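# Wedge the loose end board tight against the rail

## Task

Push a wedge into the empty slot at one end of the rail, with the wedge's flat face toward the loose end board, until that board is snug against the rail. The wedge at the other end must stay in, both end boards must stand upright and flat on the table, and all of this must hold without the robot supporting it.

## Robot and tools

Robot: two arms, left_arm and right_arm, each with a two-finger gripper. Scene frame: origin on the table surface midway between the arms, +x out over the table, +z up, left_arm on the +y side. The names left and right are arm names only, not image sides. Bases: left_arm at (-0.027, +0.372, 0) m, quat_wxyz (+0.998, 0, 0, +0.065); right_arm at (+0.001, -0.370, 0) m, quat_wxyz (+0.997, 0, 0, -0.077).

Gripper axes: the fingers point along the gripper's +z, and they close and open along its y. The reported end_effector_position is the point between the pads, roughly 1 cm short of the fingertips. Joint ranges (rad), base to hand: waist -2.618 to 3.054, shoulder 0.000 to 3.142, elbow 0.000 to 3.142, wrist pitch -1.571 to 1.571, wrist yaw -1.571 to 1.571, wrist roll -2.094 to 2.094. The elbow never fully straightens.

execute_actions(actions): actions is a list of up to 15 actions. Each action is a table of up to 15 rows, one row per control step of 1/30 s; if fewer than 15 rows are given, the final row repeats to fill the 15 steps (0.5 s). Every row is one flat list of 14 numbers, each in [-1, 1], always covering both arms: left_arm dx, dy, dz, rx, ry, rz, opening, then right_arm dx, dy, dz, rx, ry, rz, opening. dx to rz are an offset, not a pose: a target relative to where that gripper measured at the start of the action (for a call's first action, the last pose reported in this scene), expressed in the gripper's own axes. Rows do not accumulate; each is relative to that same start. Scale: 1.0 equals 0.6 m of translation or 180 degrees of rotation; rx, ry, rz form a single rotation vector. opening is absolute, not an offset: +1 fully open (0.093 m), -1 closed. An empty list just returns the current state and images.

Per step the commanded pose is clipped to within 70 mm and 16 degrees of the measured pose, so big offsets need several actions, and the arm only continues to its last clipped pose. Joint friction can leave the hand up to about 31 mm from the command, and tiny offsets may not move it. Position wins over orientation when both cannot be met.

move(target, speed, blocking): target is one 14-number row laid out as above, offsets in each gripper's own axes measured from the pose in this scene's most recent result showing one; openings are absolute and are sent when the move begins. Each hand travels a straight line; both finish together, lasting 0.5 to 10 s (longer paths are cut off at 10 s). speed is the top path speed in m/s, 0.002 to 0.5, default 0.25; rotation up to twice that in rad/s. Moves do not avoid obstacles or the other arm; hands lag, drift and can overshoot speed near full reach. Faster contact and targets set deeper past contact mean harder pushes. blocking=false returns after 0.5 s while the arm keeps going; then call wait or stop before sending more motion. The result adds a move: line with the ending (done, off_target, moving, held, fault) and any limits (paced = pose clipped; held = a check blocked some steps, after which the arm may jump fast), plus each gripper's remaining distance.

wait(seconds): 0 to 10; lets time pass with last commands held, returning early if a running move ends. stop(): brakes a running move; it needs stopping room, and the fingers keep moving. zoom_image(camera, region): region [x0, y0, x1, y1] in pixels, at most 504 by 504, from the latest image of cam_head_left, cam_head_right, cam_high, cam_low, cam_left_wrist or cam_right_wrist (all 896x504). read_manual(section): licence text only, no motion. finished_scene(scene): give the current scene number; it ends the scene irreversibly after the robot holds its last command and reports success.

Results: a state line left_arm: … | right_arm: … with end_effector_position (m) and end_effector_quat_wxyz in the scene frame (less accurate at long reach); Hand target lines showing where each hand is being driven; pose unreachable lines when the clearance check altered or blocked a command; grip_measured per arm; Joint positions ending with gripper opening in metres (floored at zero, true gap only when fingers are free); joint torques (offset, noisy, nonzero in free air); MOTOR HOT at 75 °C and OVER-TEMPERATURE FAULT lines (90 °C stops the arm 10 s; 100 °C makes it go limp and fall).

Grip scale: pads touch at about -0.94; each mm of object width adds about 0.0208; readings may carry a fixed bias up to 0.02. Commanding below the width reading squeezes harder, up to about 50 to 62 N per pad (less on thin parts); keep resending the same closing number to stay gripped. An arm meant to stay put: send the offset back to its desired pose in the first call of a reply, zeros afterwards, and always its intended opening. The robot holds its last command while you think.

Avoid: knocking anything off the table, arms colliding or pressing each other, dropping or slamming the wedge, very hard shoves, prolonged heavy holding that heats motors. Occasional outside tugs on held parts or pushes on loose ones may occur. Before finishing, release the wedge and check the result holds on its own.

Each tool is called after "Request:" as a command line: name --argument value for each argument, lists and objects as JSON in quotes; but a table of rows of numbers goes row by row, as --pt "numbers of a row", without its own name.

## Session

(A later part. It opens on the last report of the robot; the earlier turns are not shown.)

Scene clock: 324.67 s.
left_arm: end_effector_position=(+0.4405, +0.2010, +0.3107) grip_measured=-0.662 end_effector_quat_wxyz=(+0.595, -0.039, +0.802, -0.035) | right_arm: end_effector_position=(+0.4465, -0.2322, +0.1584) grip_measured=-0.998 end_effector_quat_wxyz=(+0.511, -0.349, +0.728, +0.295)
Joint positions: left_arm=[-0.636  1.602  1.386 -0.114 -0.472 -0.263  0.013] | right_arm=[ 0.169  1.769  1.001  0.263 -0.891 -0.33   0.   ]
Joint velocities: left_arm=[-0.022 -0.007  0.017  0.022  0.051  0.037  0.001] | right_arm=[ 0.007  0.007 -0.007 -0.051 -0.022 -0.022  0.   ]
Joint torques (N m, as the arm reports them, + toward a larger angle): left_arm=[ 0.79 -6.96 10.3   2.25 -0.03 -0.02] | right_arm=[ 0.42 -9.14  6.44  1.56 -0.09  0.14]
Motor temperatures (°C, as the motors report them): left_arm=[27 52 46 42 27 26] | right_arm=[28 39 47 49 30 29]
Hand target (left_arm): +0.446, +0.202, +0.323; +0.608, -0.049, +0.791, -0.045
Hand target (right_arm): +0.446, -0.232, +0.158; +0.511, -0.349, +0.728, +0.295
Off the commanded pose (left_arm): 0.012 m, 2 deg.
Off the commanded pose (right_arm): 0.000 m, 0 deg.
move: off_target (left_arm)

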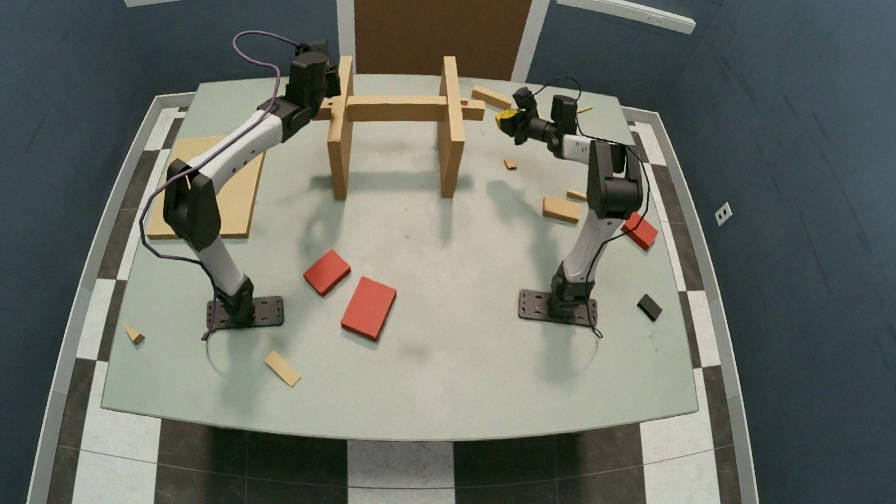

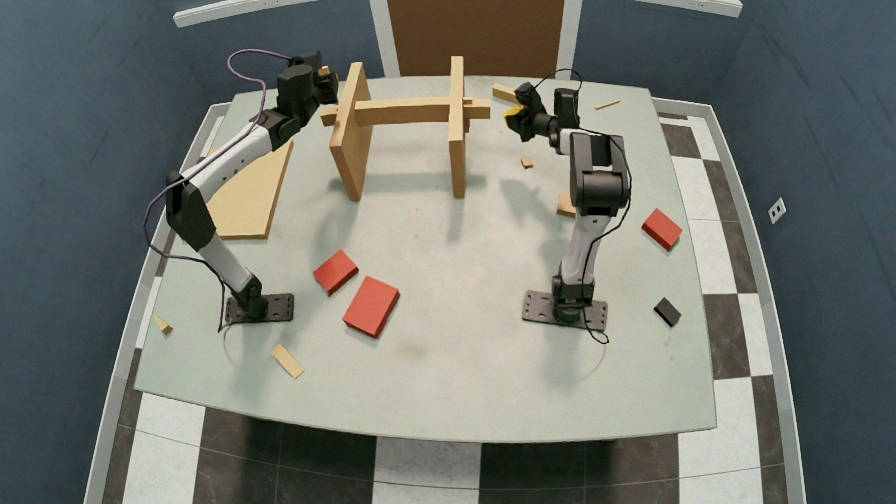

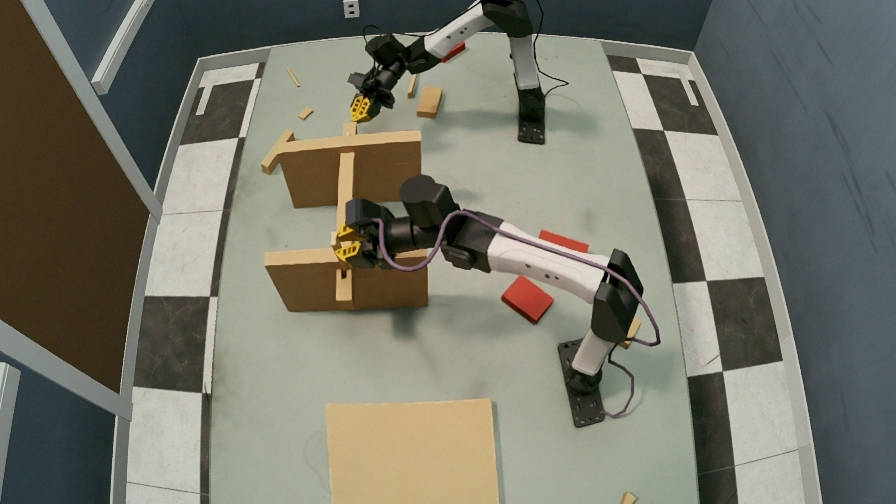

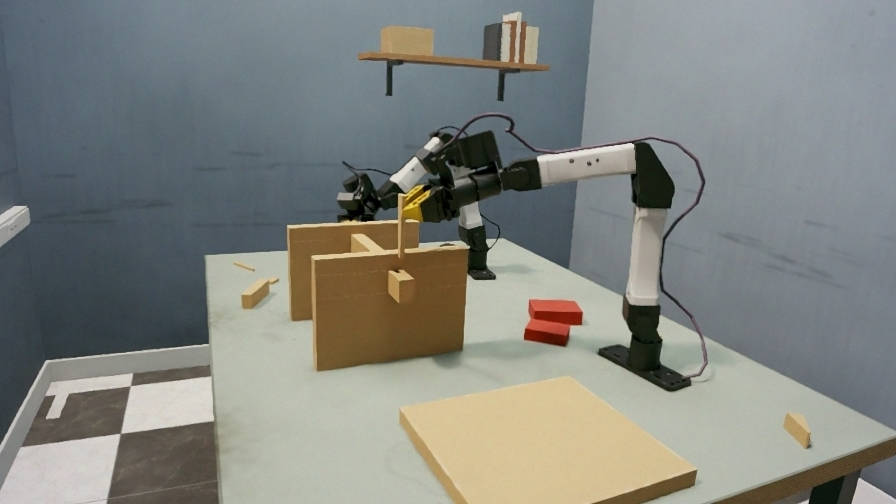

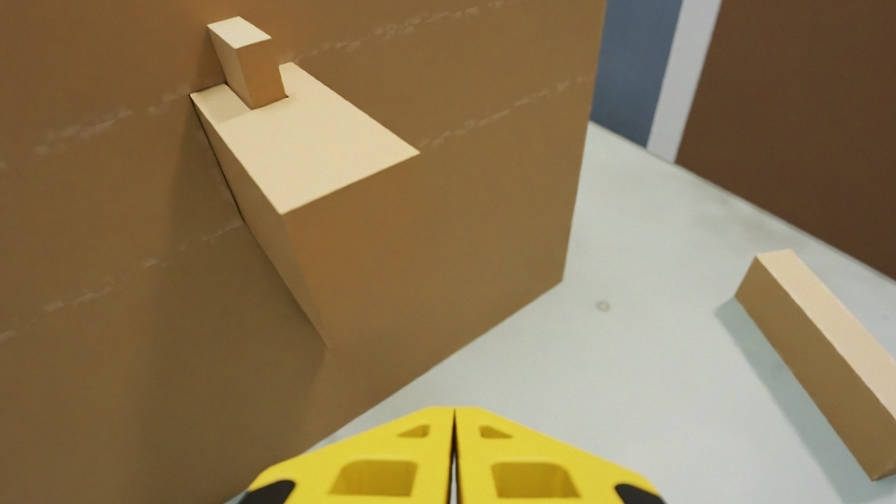

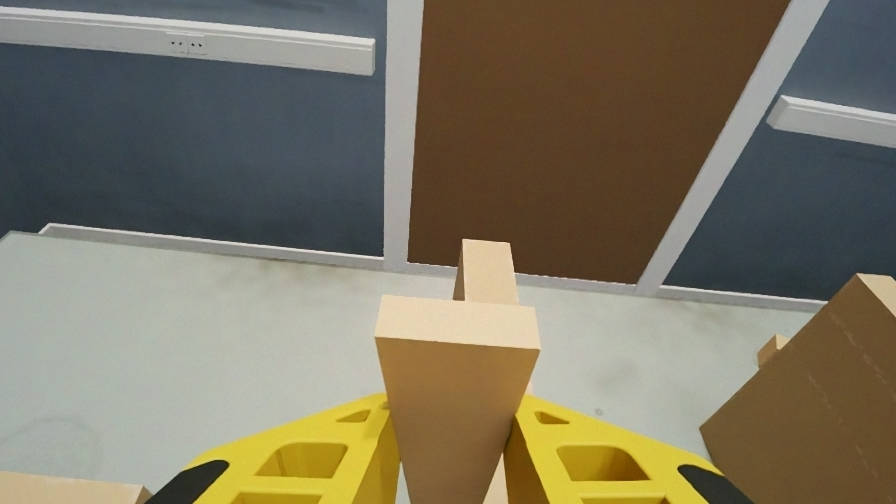

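Request:
move --target '[0.0167,-0.0131,0.0187,0.0013,-0.014,-0.006,-0.68, 0,0,0,0,0,0,-1]' --speed 0.03

Request:
zoom_image --camera "cam_low" --region '[340, 180, 470, 310]'

Request:
zoom_image --camera "cam_high" --region '[290, 200, 410, 320]'

Scene clock: 348.90 s.
left_arm: end_effector_position=(+0.4489, +0.1987, +0.3034) grip_measured=-0.662 end_effector_quat_wxyz=(+0.610, -0.049, +0.790, -0.039) | right_arm: end_effector_position=(+0.4465, -0.2322, +0.1584) grip_measured=-0.998 end_effector_quat_wxyz=(+0.511, -0.349, +0.728, +0.295)
Joint positions: left_arm=[-0.636  1.628  1.347 -0.008 -0.486 -0.263  0.013] | right_arm=[ 0.169  1.769  1.001  0.263 -0.891 -0.33   0.   ]
Joint velocities: left_arm=[-0.007  0.007 -0.012  0.007 -0.022  0.037 -0.001] | right_arm=[ 0.012 -0.002 -0.012  0.066 -0.066 -0.022  0.   ]
Joint torques (N m, as the arm reports them, + toward a larger angle): left_arm=[-0.8  -7.29  7.45  2.29 -0.14  0.08] | right_arm=[ 0.4  -9.13  6.45  1.56 -0.09  0.14]
Motor temperatures (°C, as the motors report them): left_arm=[27 52 50 45 27 26] | right_arm=[28 39 47 49 30 29]
Hand target (left_arm): +0.449, +0.192, +0.299; +0.613, -0.046, +0.788, -0.041
Hand target (right_arm): +0.446, -0.232, +0.158; +0.511, -0.349, +0.728, +0.295
Off the commanded pose (left_arm): 0.008 m, 1 deg.
Off the commanded pose (right_arm): 0.000 m, 0 deg.
move: done

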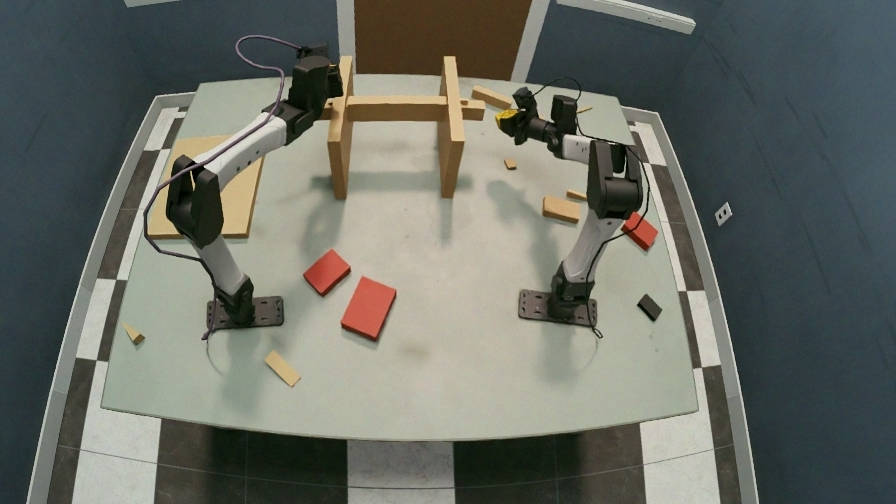

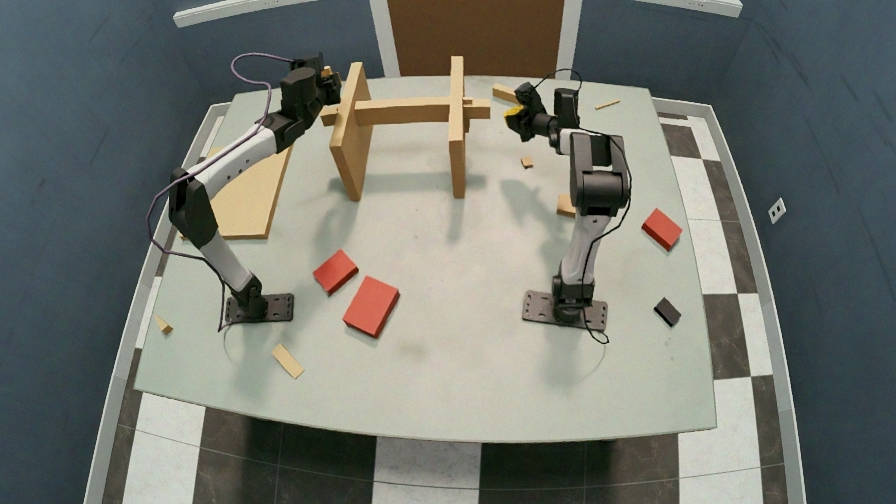

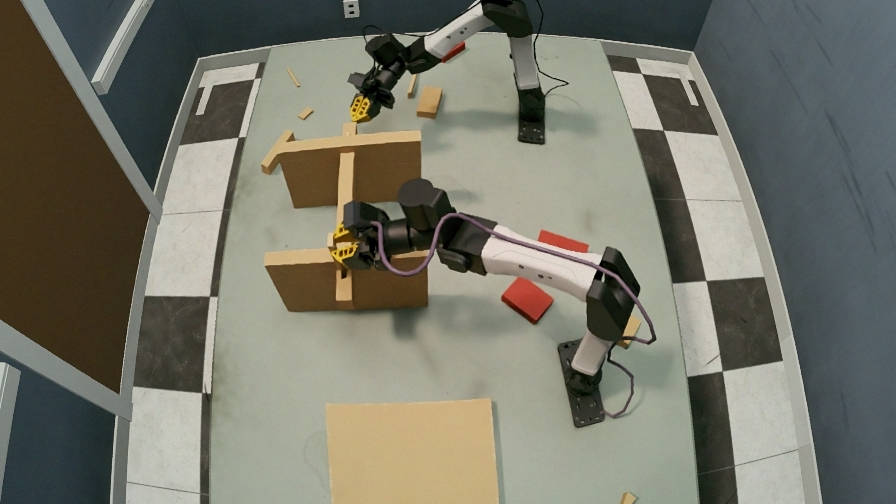

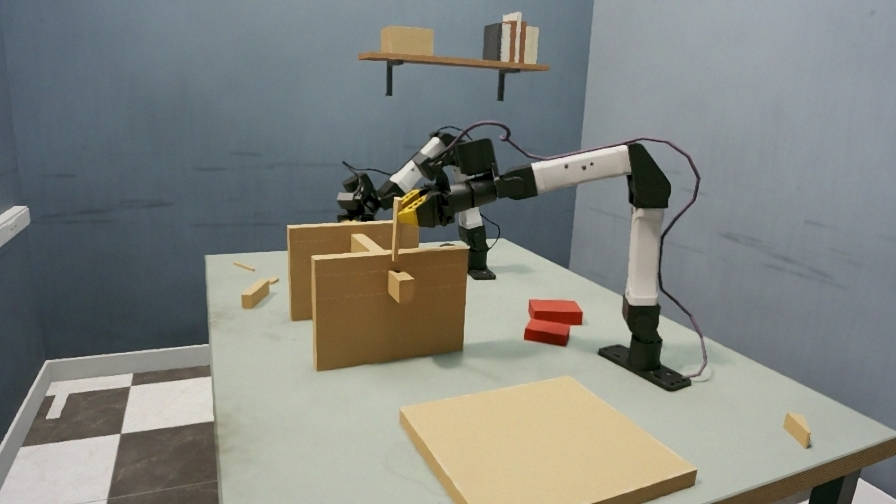

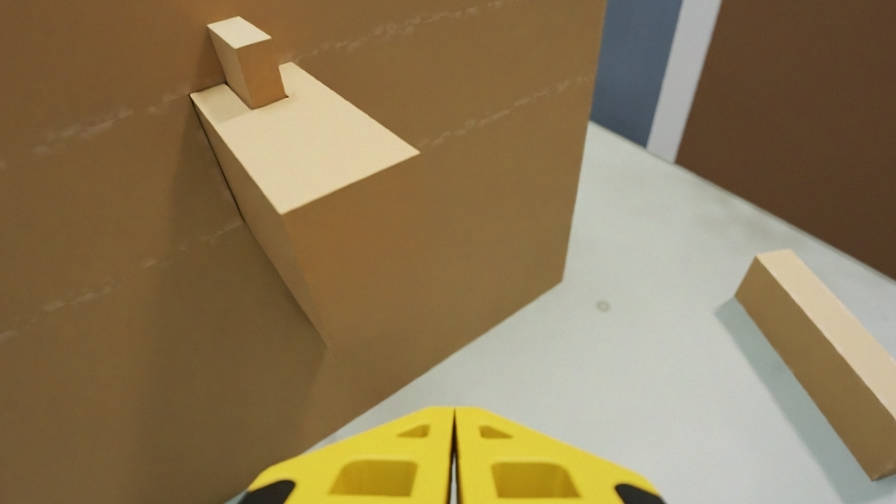

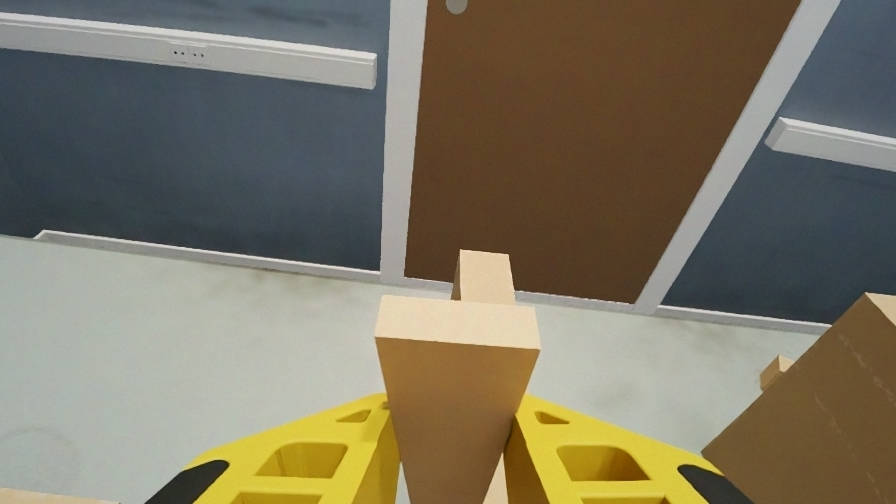

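Region (340, 180, 470, 310) of cam_low's 896x504 image, scaled by 3.877, with more detail than that image has.

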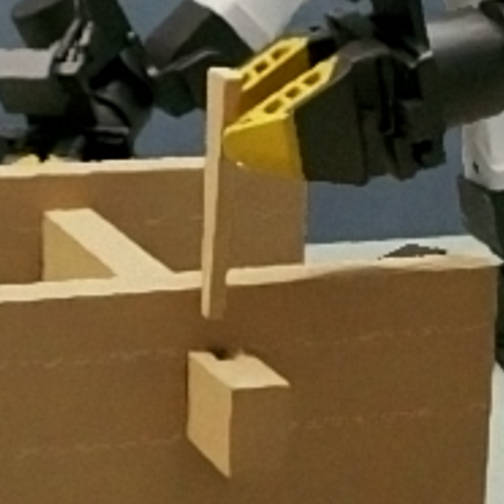

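Region (290, 200, 410, 320) of cam_high's 896x504 image, scaled by 4.200, with more detail than that image has.

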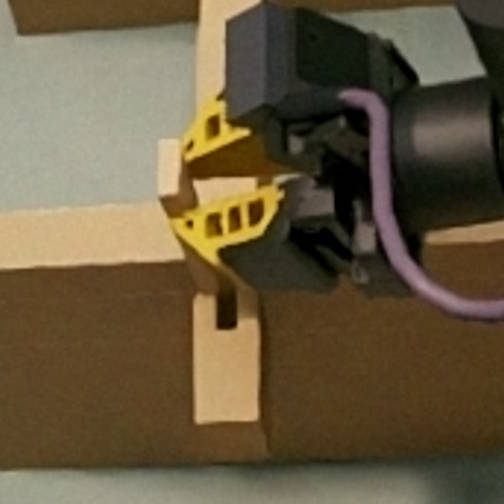

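Request:
zoom_image --camera "cam_high" --region '[320, 240, 370, 290]'

Request:
zoom_image --camera "cam_low" --region '[375, 240, 425, 290]'

Request:
zoom_image --camera "cam_head_right" --region '[300, 60, 380, 140]'

Region (320, 240, 370, 290) of cam_high's 896x504 image, scaled by 10.080, with more detail than that image has.

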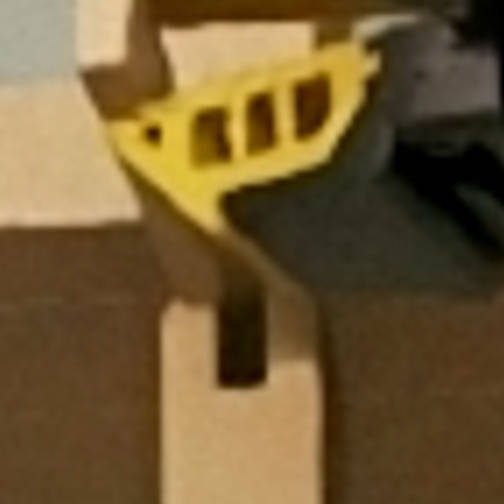

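Region (375, 240, 425, 290) of cam_low's 896x504 image, scaled by 10.080, with more detail than that image has.

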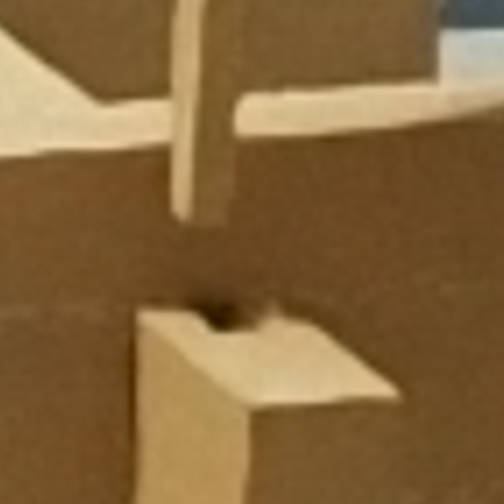

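Region (300, 60, 380, 140) of cam_head_right's 896x504 image, scaled by 6.300, with more detail than that image has.

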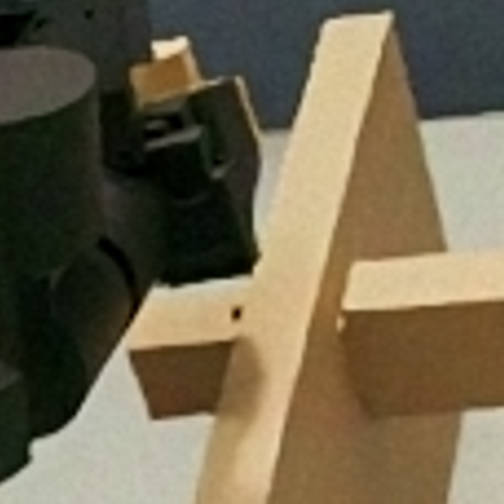

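Request:
move --target '[0.0246,-0.0104,-0.0094,0,-0.002,0,-0.68, 0,0,0,0,0,0,-1]' --speed 0.02

Request:
zoom_image --camera "cam_high" --region '[320, 240, 370, 290]'

Request:
zoom_image --camera "cam_low" --region '[375, 240, 425, 290]'

Scene clock: 413.53 s.
left_arm: end_effector_position=(+0.4434, +0.1955, +0.2856) grip_measured=-0.662 end_effector_quat_wxyz=(+0.603, -0.046, +0.796, -0.028) | right_arm: end_effector_position=(+0.4465, -0.2322, +0.1584) grip_measured=-0.998 end_effector_quat_wxyz=(+0.511, -0.349, +0.728, +0.295)
Joint positions: left_arm=[-0.655  1.628  1.297  0.016 -0.514 -0.263  0.013] | right_arm=[ 0.169  1.769  1.001  0.263 -0.891 -0.33   0.   ]
Joint velocities: left_arm=[ 0.002  0.002 -0.017  0.066 -0.022 -0.007  0.   ] | right_arm=[ 0.017  0.012 -0.007 -0.007  0.007 -0.051  0.   ]
Joint torques (N m, as the arm reports them, + toward a larger angle): left_arm=[-0.61 -8.82  7.36  2.31 -0.09 -0.01] | right_arm=[ 0.4  -9.15  6.44  1.56 -0.09  0.14]
Motor temperatures (°C, as the motors report them): left_arm=[27 52 47 48 27 26] | right_arm=[28 40 47 49 30 29]
Hand target (left_arm): +0.440, +0.191, +0.291; +0.613, -0.049, +0.788, -0.038
Hand target (right_arm): +0.446, -0.232, +0.158; +0.511, -0.349, +0.728, +0.295
Off the commanded pose (left_arm): 0.008 m, 2 deg.
Off the commanded pose (right_arm): 0.000 m, 0 deg.
move: done

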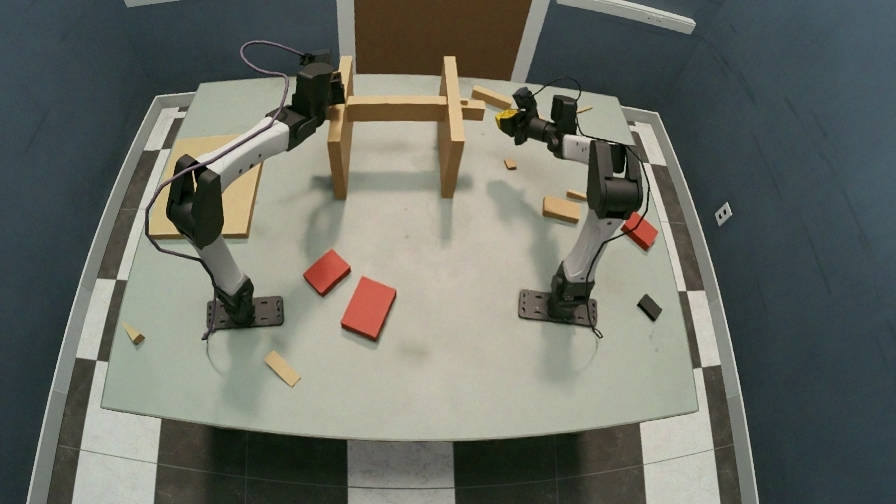

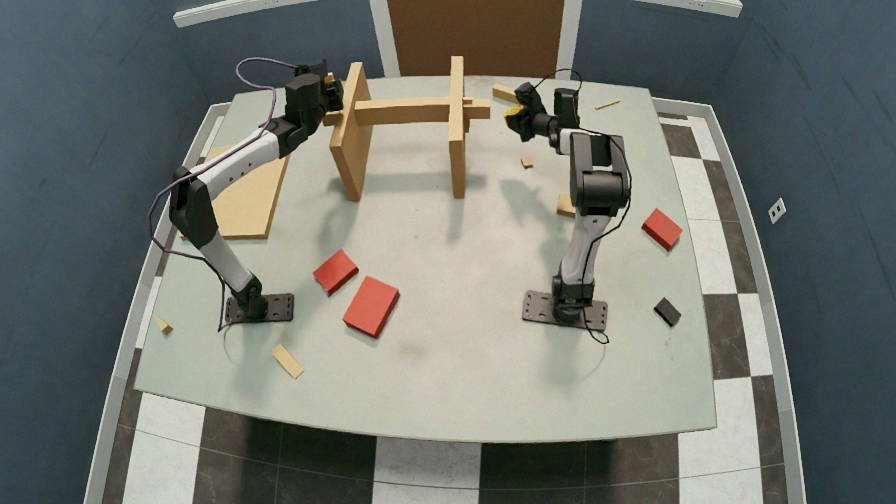

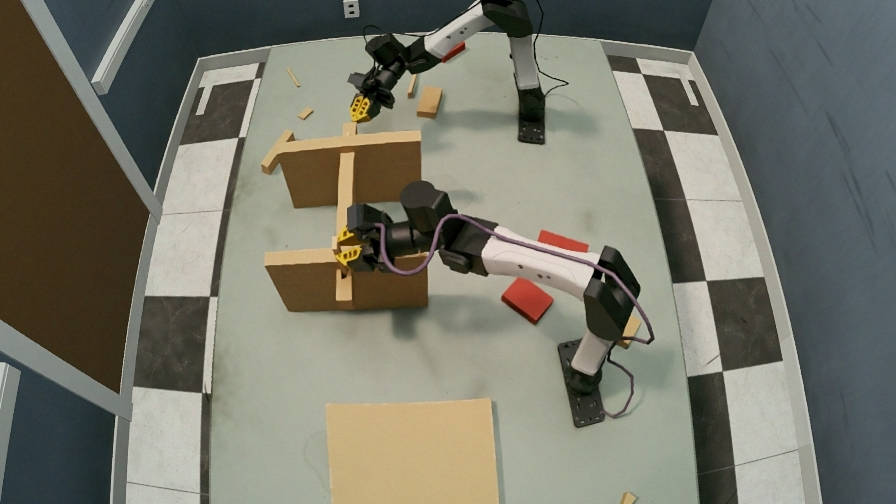

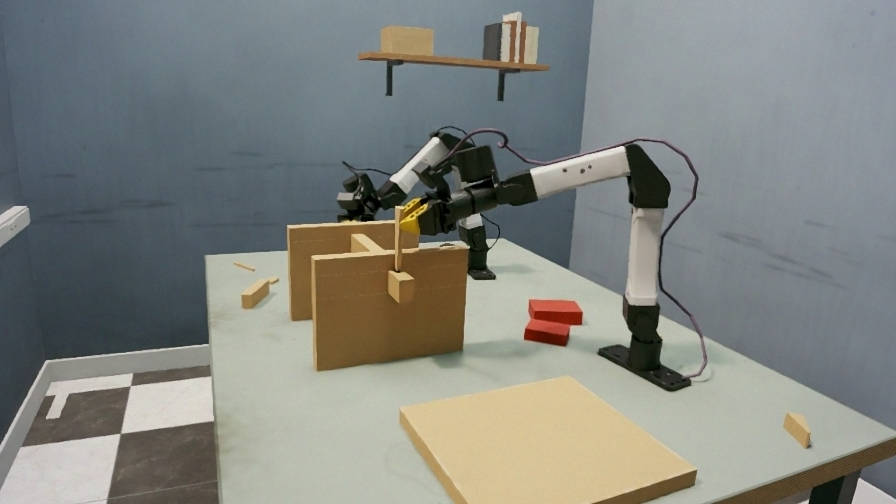

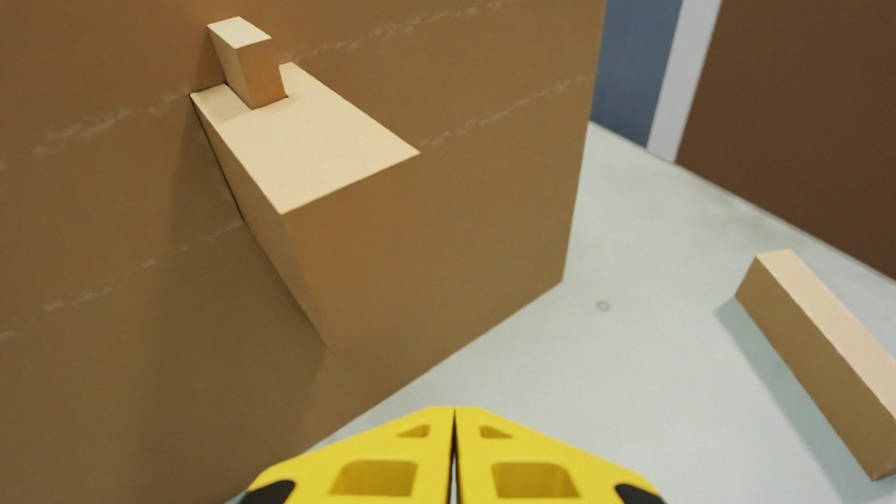

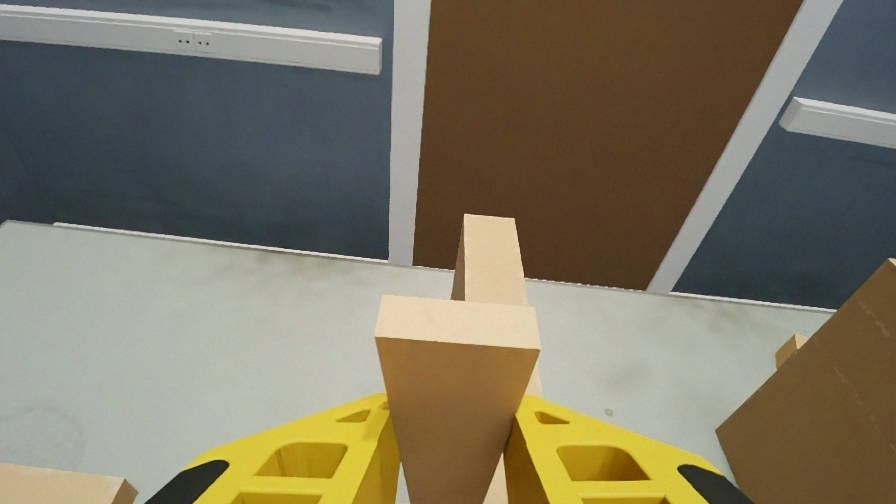

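Region (320, 240, 370, 290) of cam_high's 896x504 image, scaled by 10.080, with more detail than that image has.

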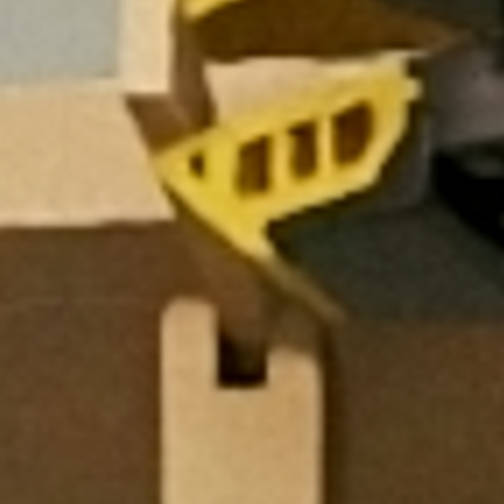

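Region (375, 240, 425, 290) of cam_low's 896x504 image, scaled by 10.080, with more detail than that image has.

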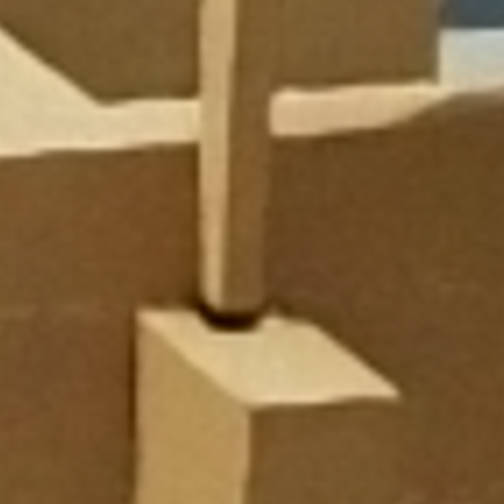

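Request:
move --target '[0.0031,-0.0064,0.0041,0.002,-0.009,-0.005,-0.68, 0,0,0,0,0,0,-1]' --speed 0.015

Request:
zoom_image --camera "cam_high" --region '[320, 240, 370, 290]'

Request:
zoom_image --camera "cam_low" --region '[375, 240, 425, 290]'

Scene clock: 425.97 s.
left_arm: end_effector_position=(+0.4444, +0.1963, +0.2872) grip_measured=-0.662 end_effector_quat_wxyz=(+0.611, -0.051, +0.789, -0.030) | right_arm: end_effector_position=(+0.4465, -0.2322, +0.1584) grip_measured=-0.998 end_effector_quat_wxyz=(+0.511, -0.349, +0.728, +0.295)
Joint positions: left_arm=[-0.655  1.628  1.284  0.049 -0.522 -0.263  0.013] | right_arm=[ 0.169  1.769  1.001  0.263 -0.891 -0.33   0.   ]
Joint velocities: left_arm=[-0.012  0.017 -0.007 -0.051  0.037 -0.007 -0.   ] | right_arm=[ 0.007 -0.002  0.002  0.051  0.037 -0.022  0.   ]
Joint torques (N m, as the arm reports them, + toward a larger angle): left_arm=[-0.23 -7.25  7.46  2.35 -0.06  0.05] | right_arm=[ 0.4  -9.14  6.44  1.56 -0.09  0.14]
Motor temperatures (°C, as the motors report them): left_arm=[27 54 47 49 27 26] | right_arm=[28 40 47 49 30 29]
Hand target (left_arm): +0.445, +0.192, +0.284; +0.614, -0.051, +0.787, -0.034
Hand target (right_arm): +0.446, -0.232, +0.158; +0.511, -0.349, +0.728, +0.295
Off the commanded pose (left_arm): 0.006 m, 1 deg.
Off the commanded pose (right_arm): 0.000 m, 0 deg.
move: done

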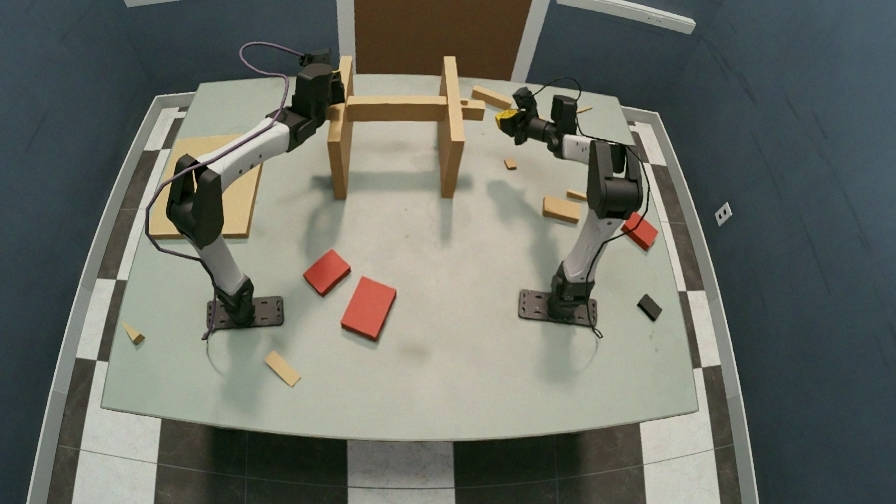

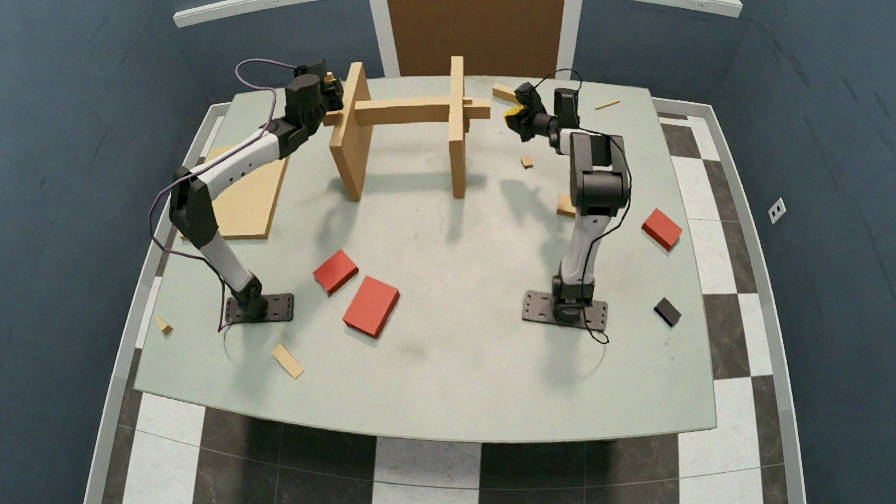

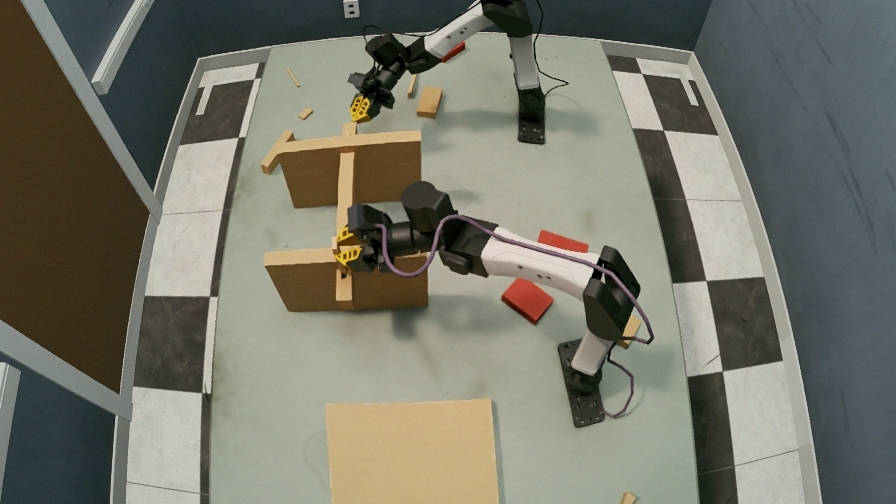

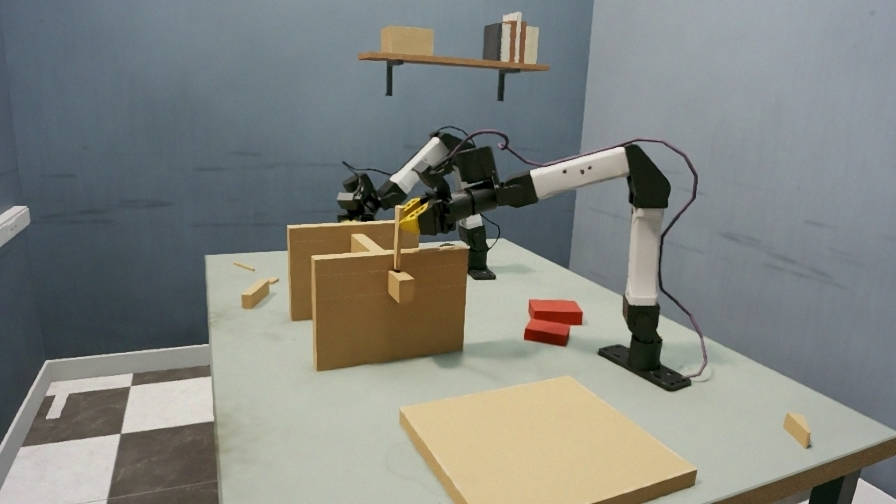

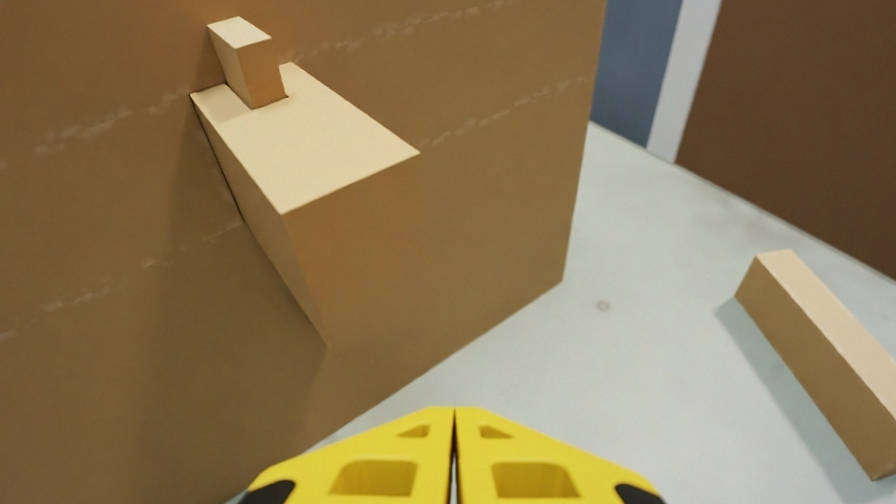

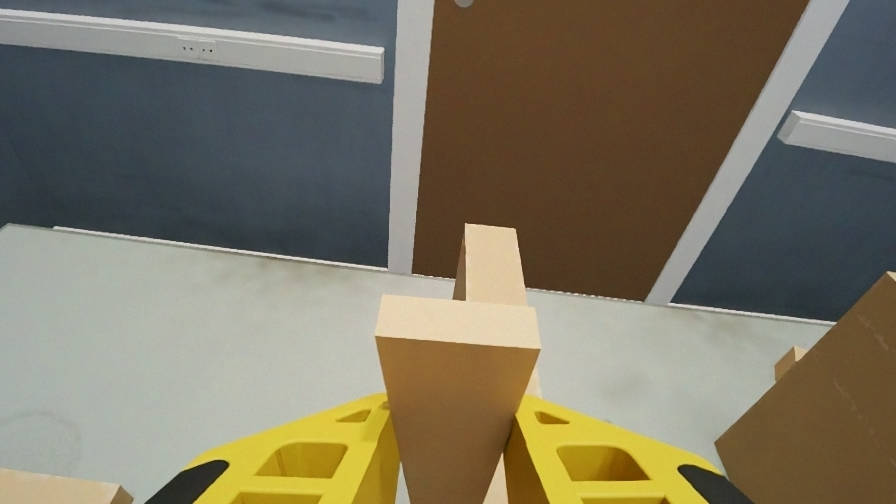

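Region (320, 240, 370, 290) of cam_high's 896x504 image, scaled by 10.080, with more detail than that image has.

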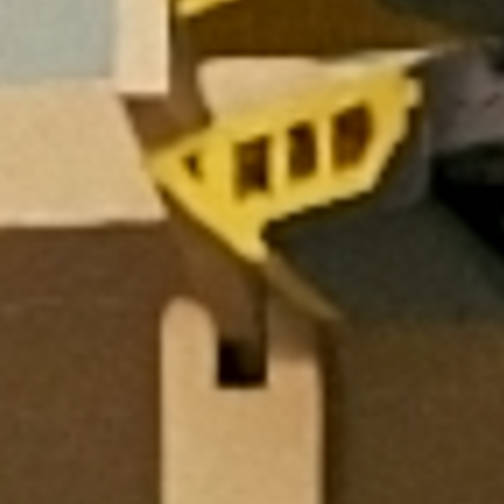

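Region (375, 240, 425, 290) of cam_low's 896x504 image, scaled by 10.080, with more detail than that image has.

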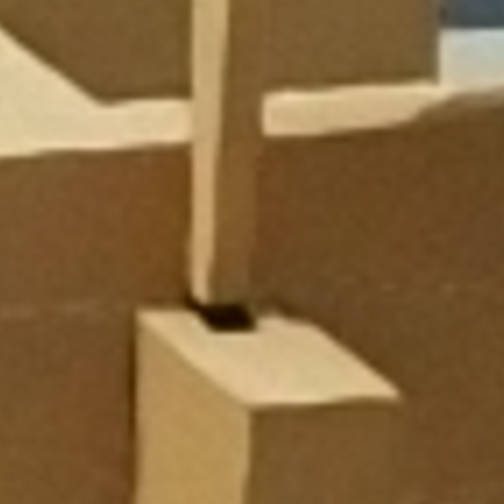

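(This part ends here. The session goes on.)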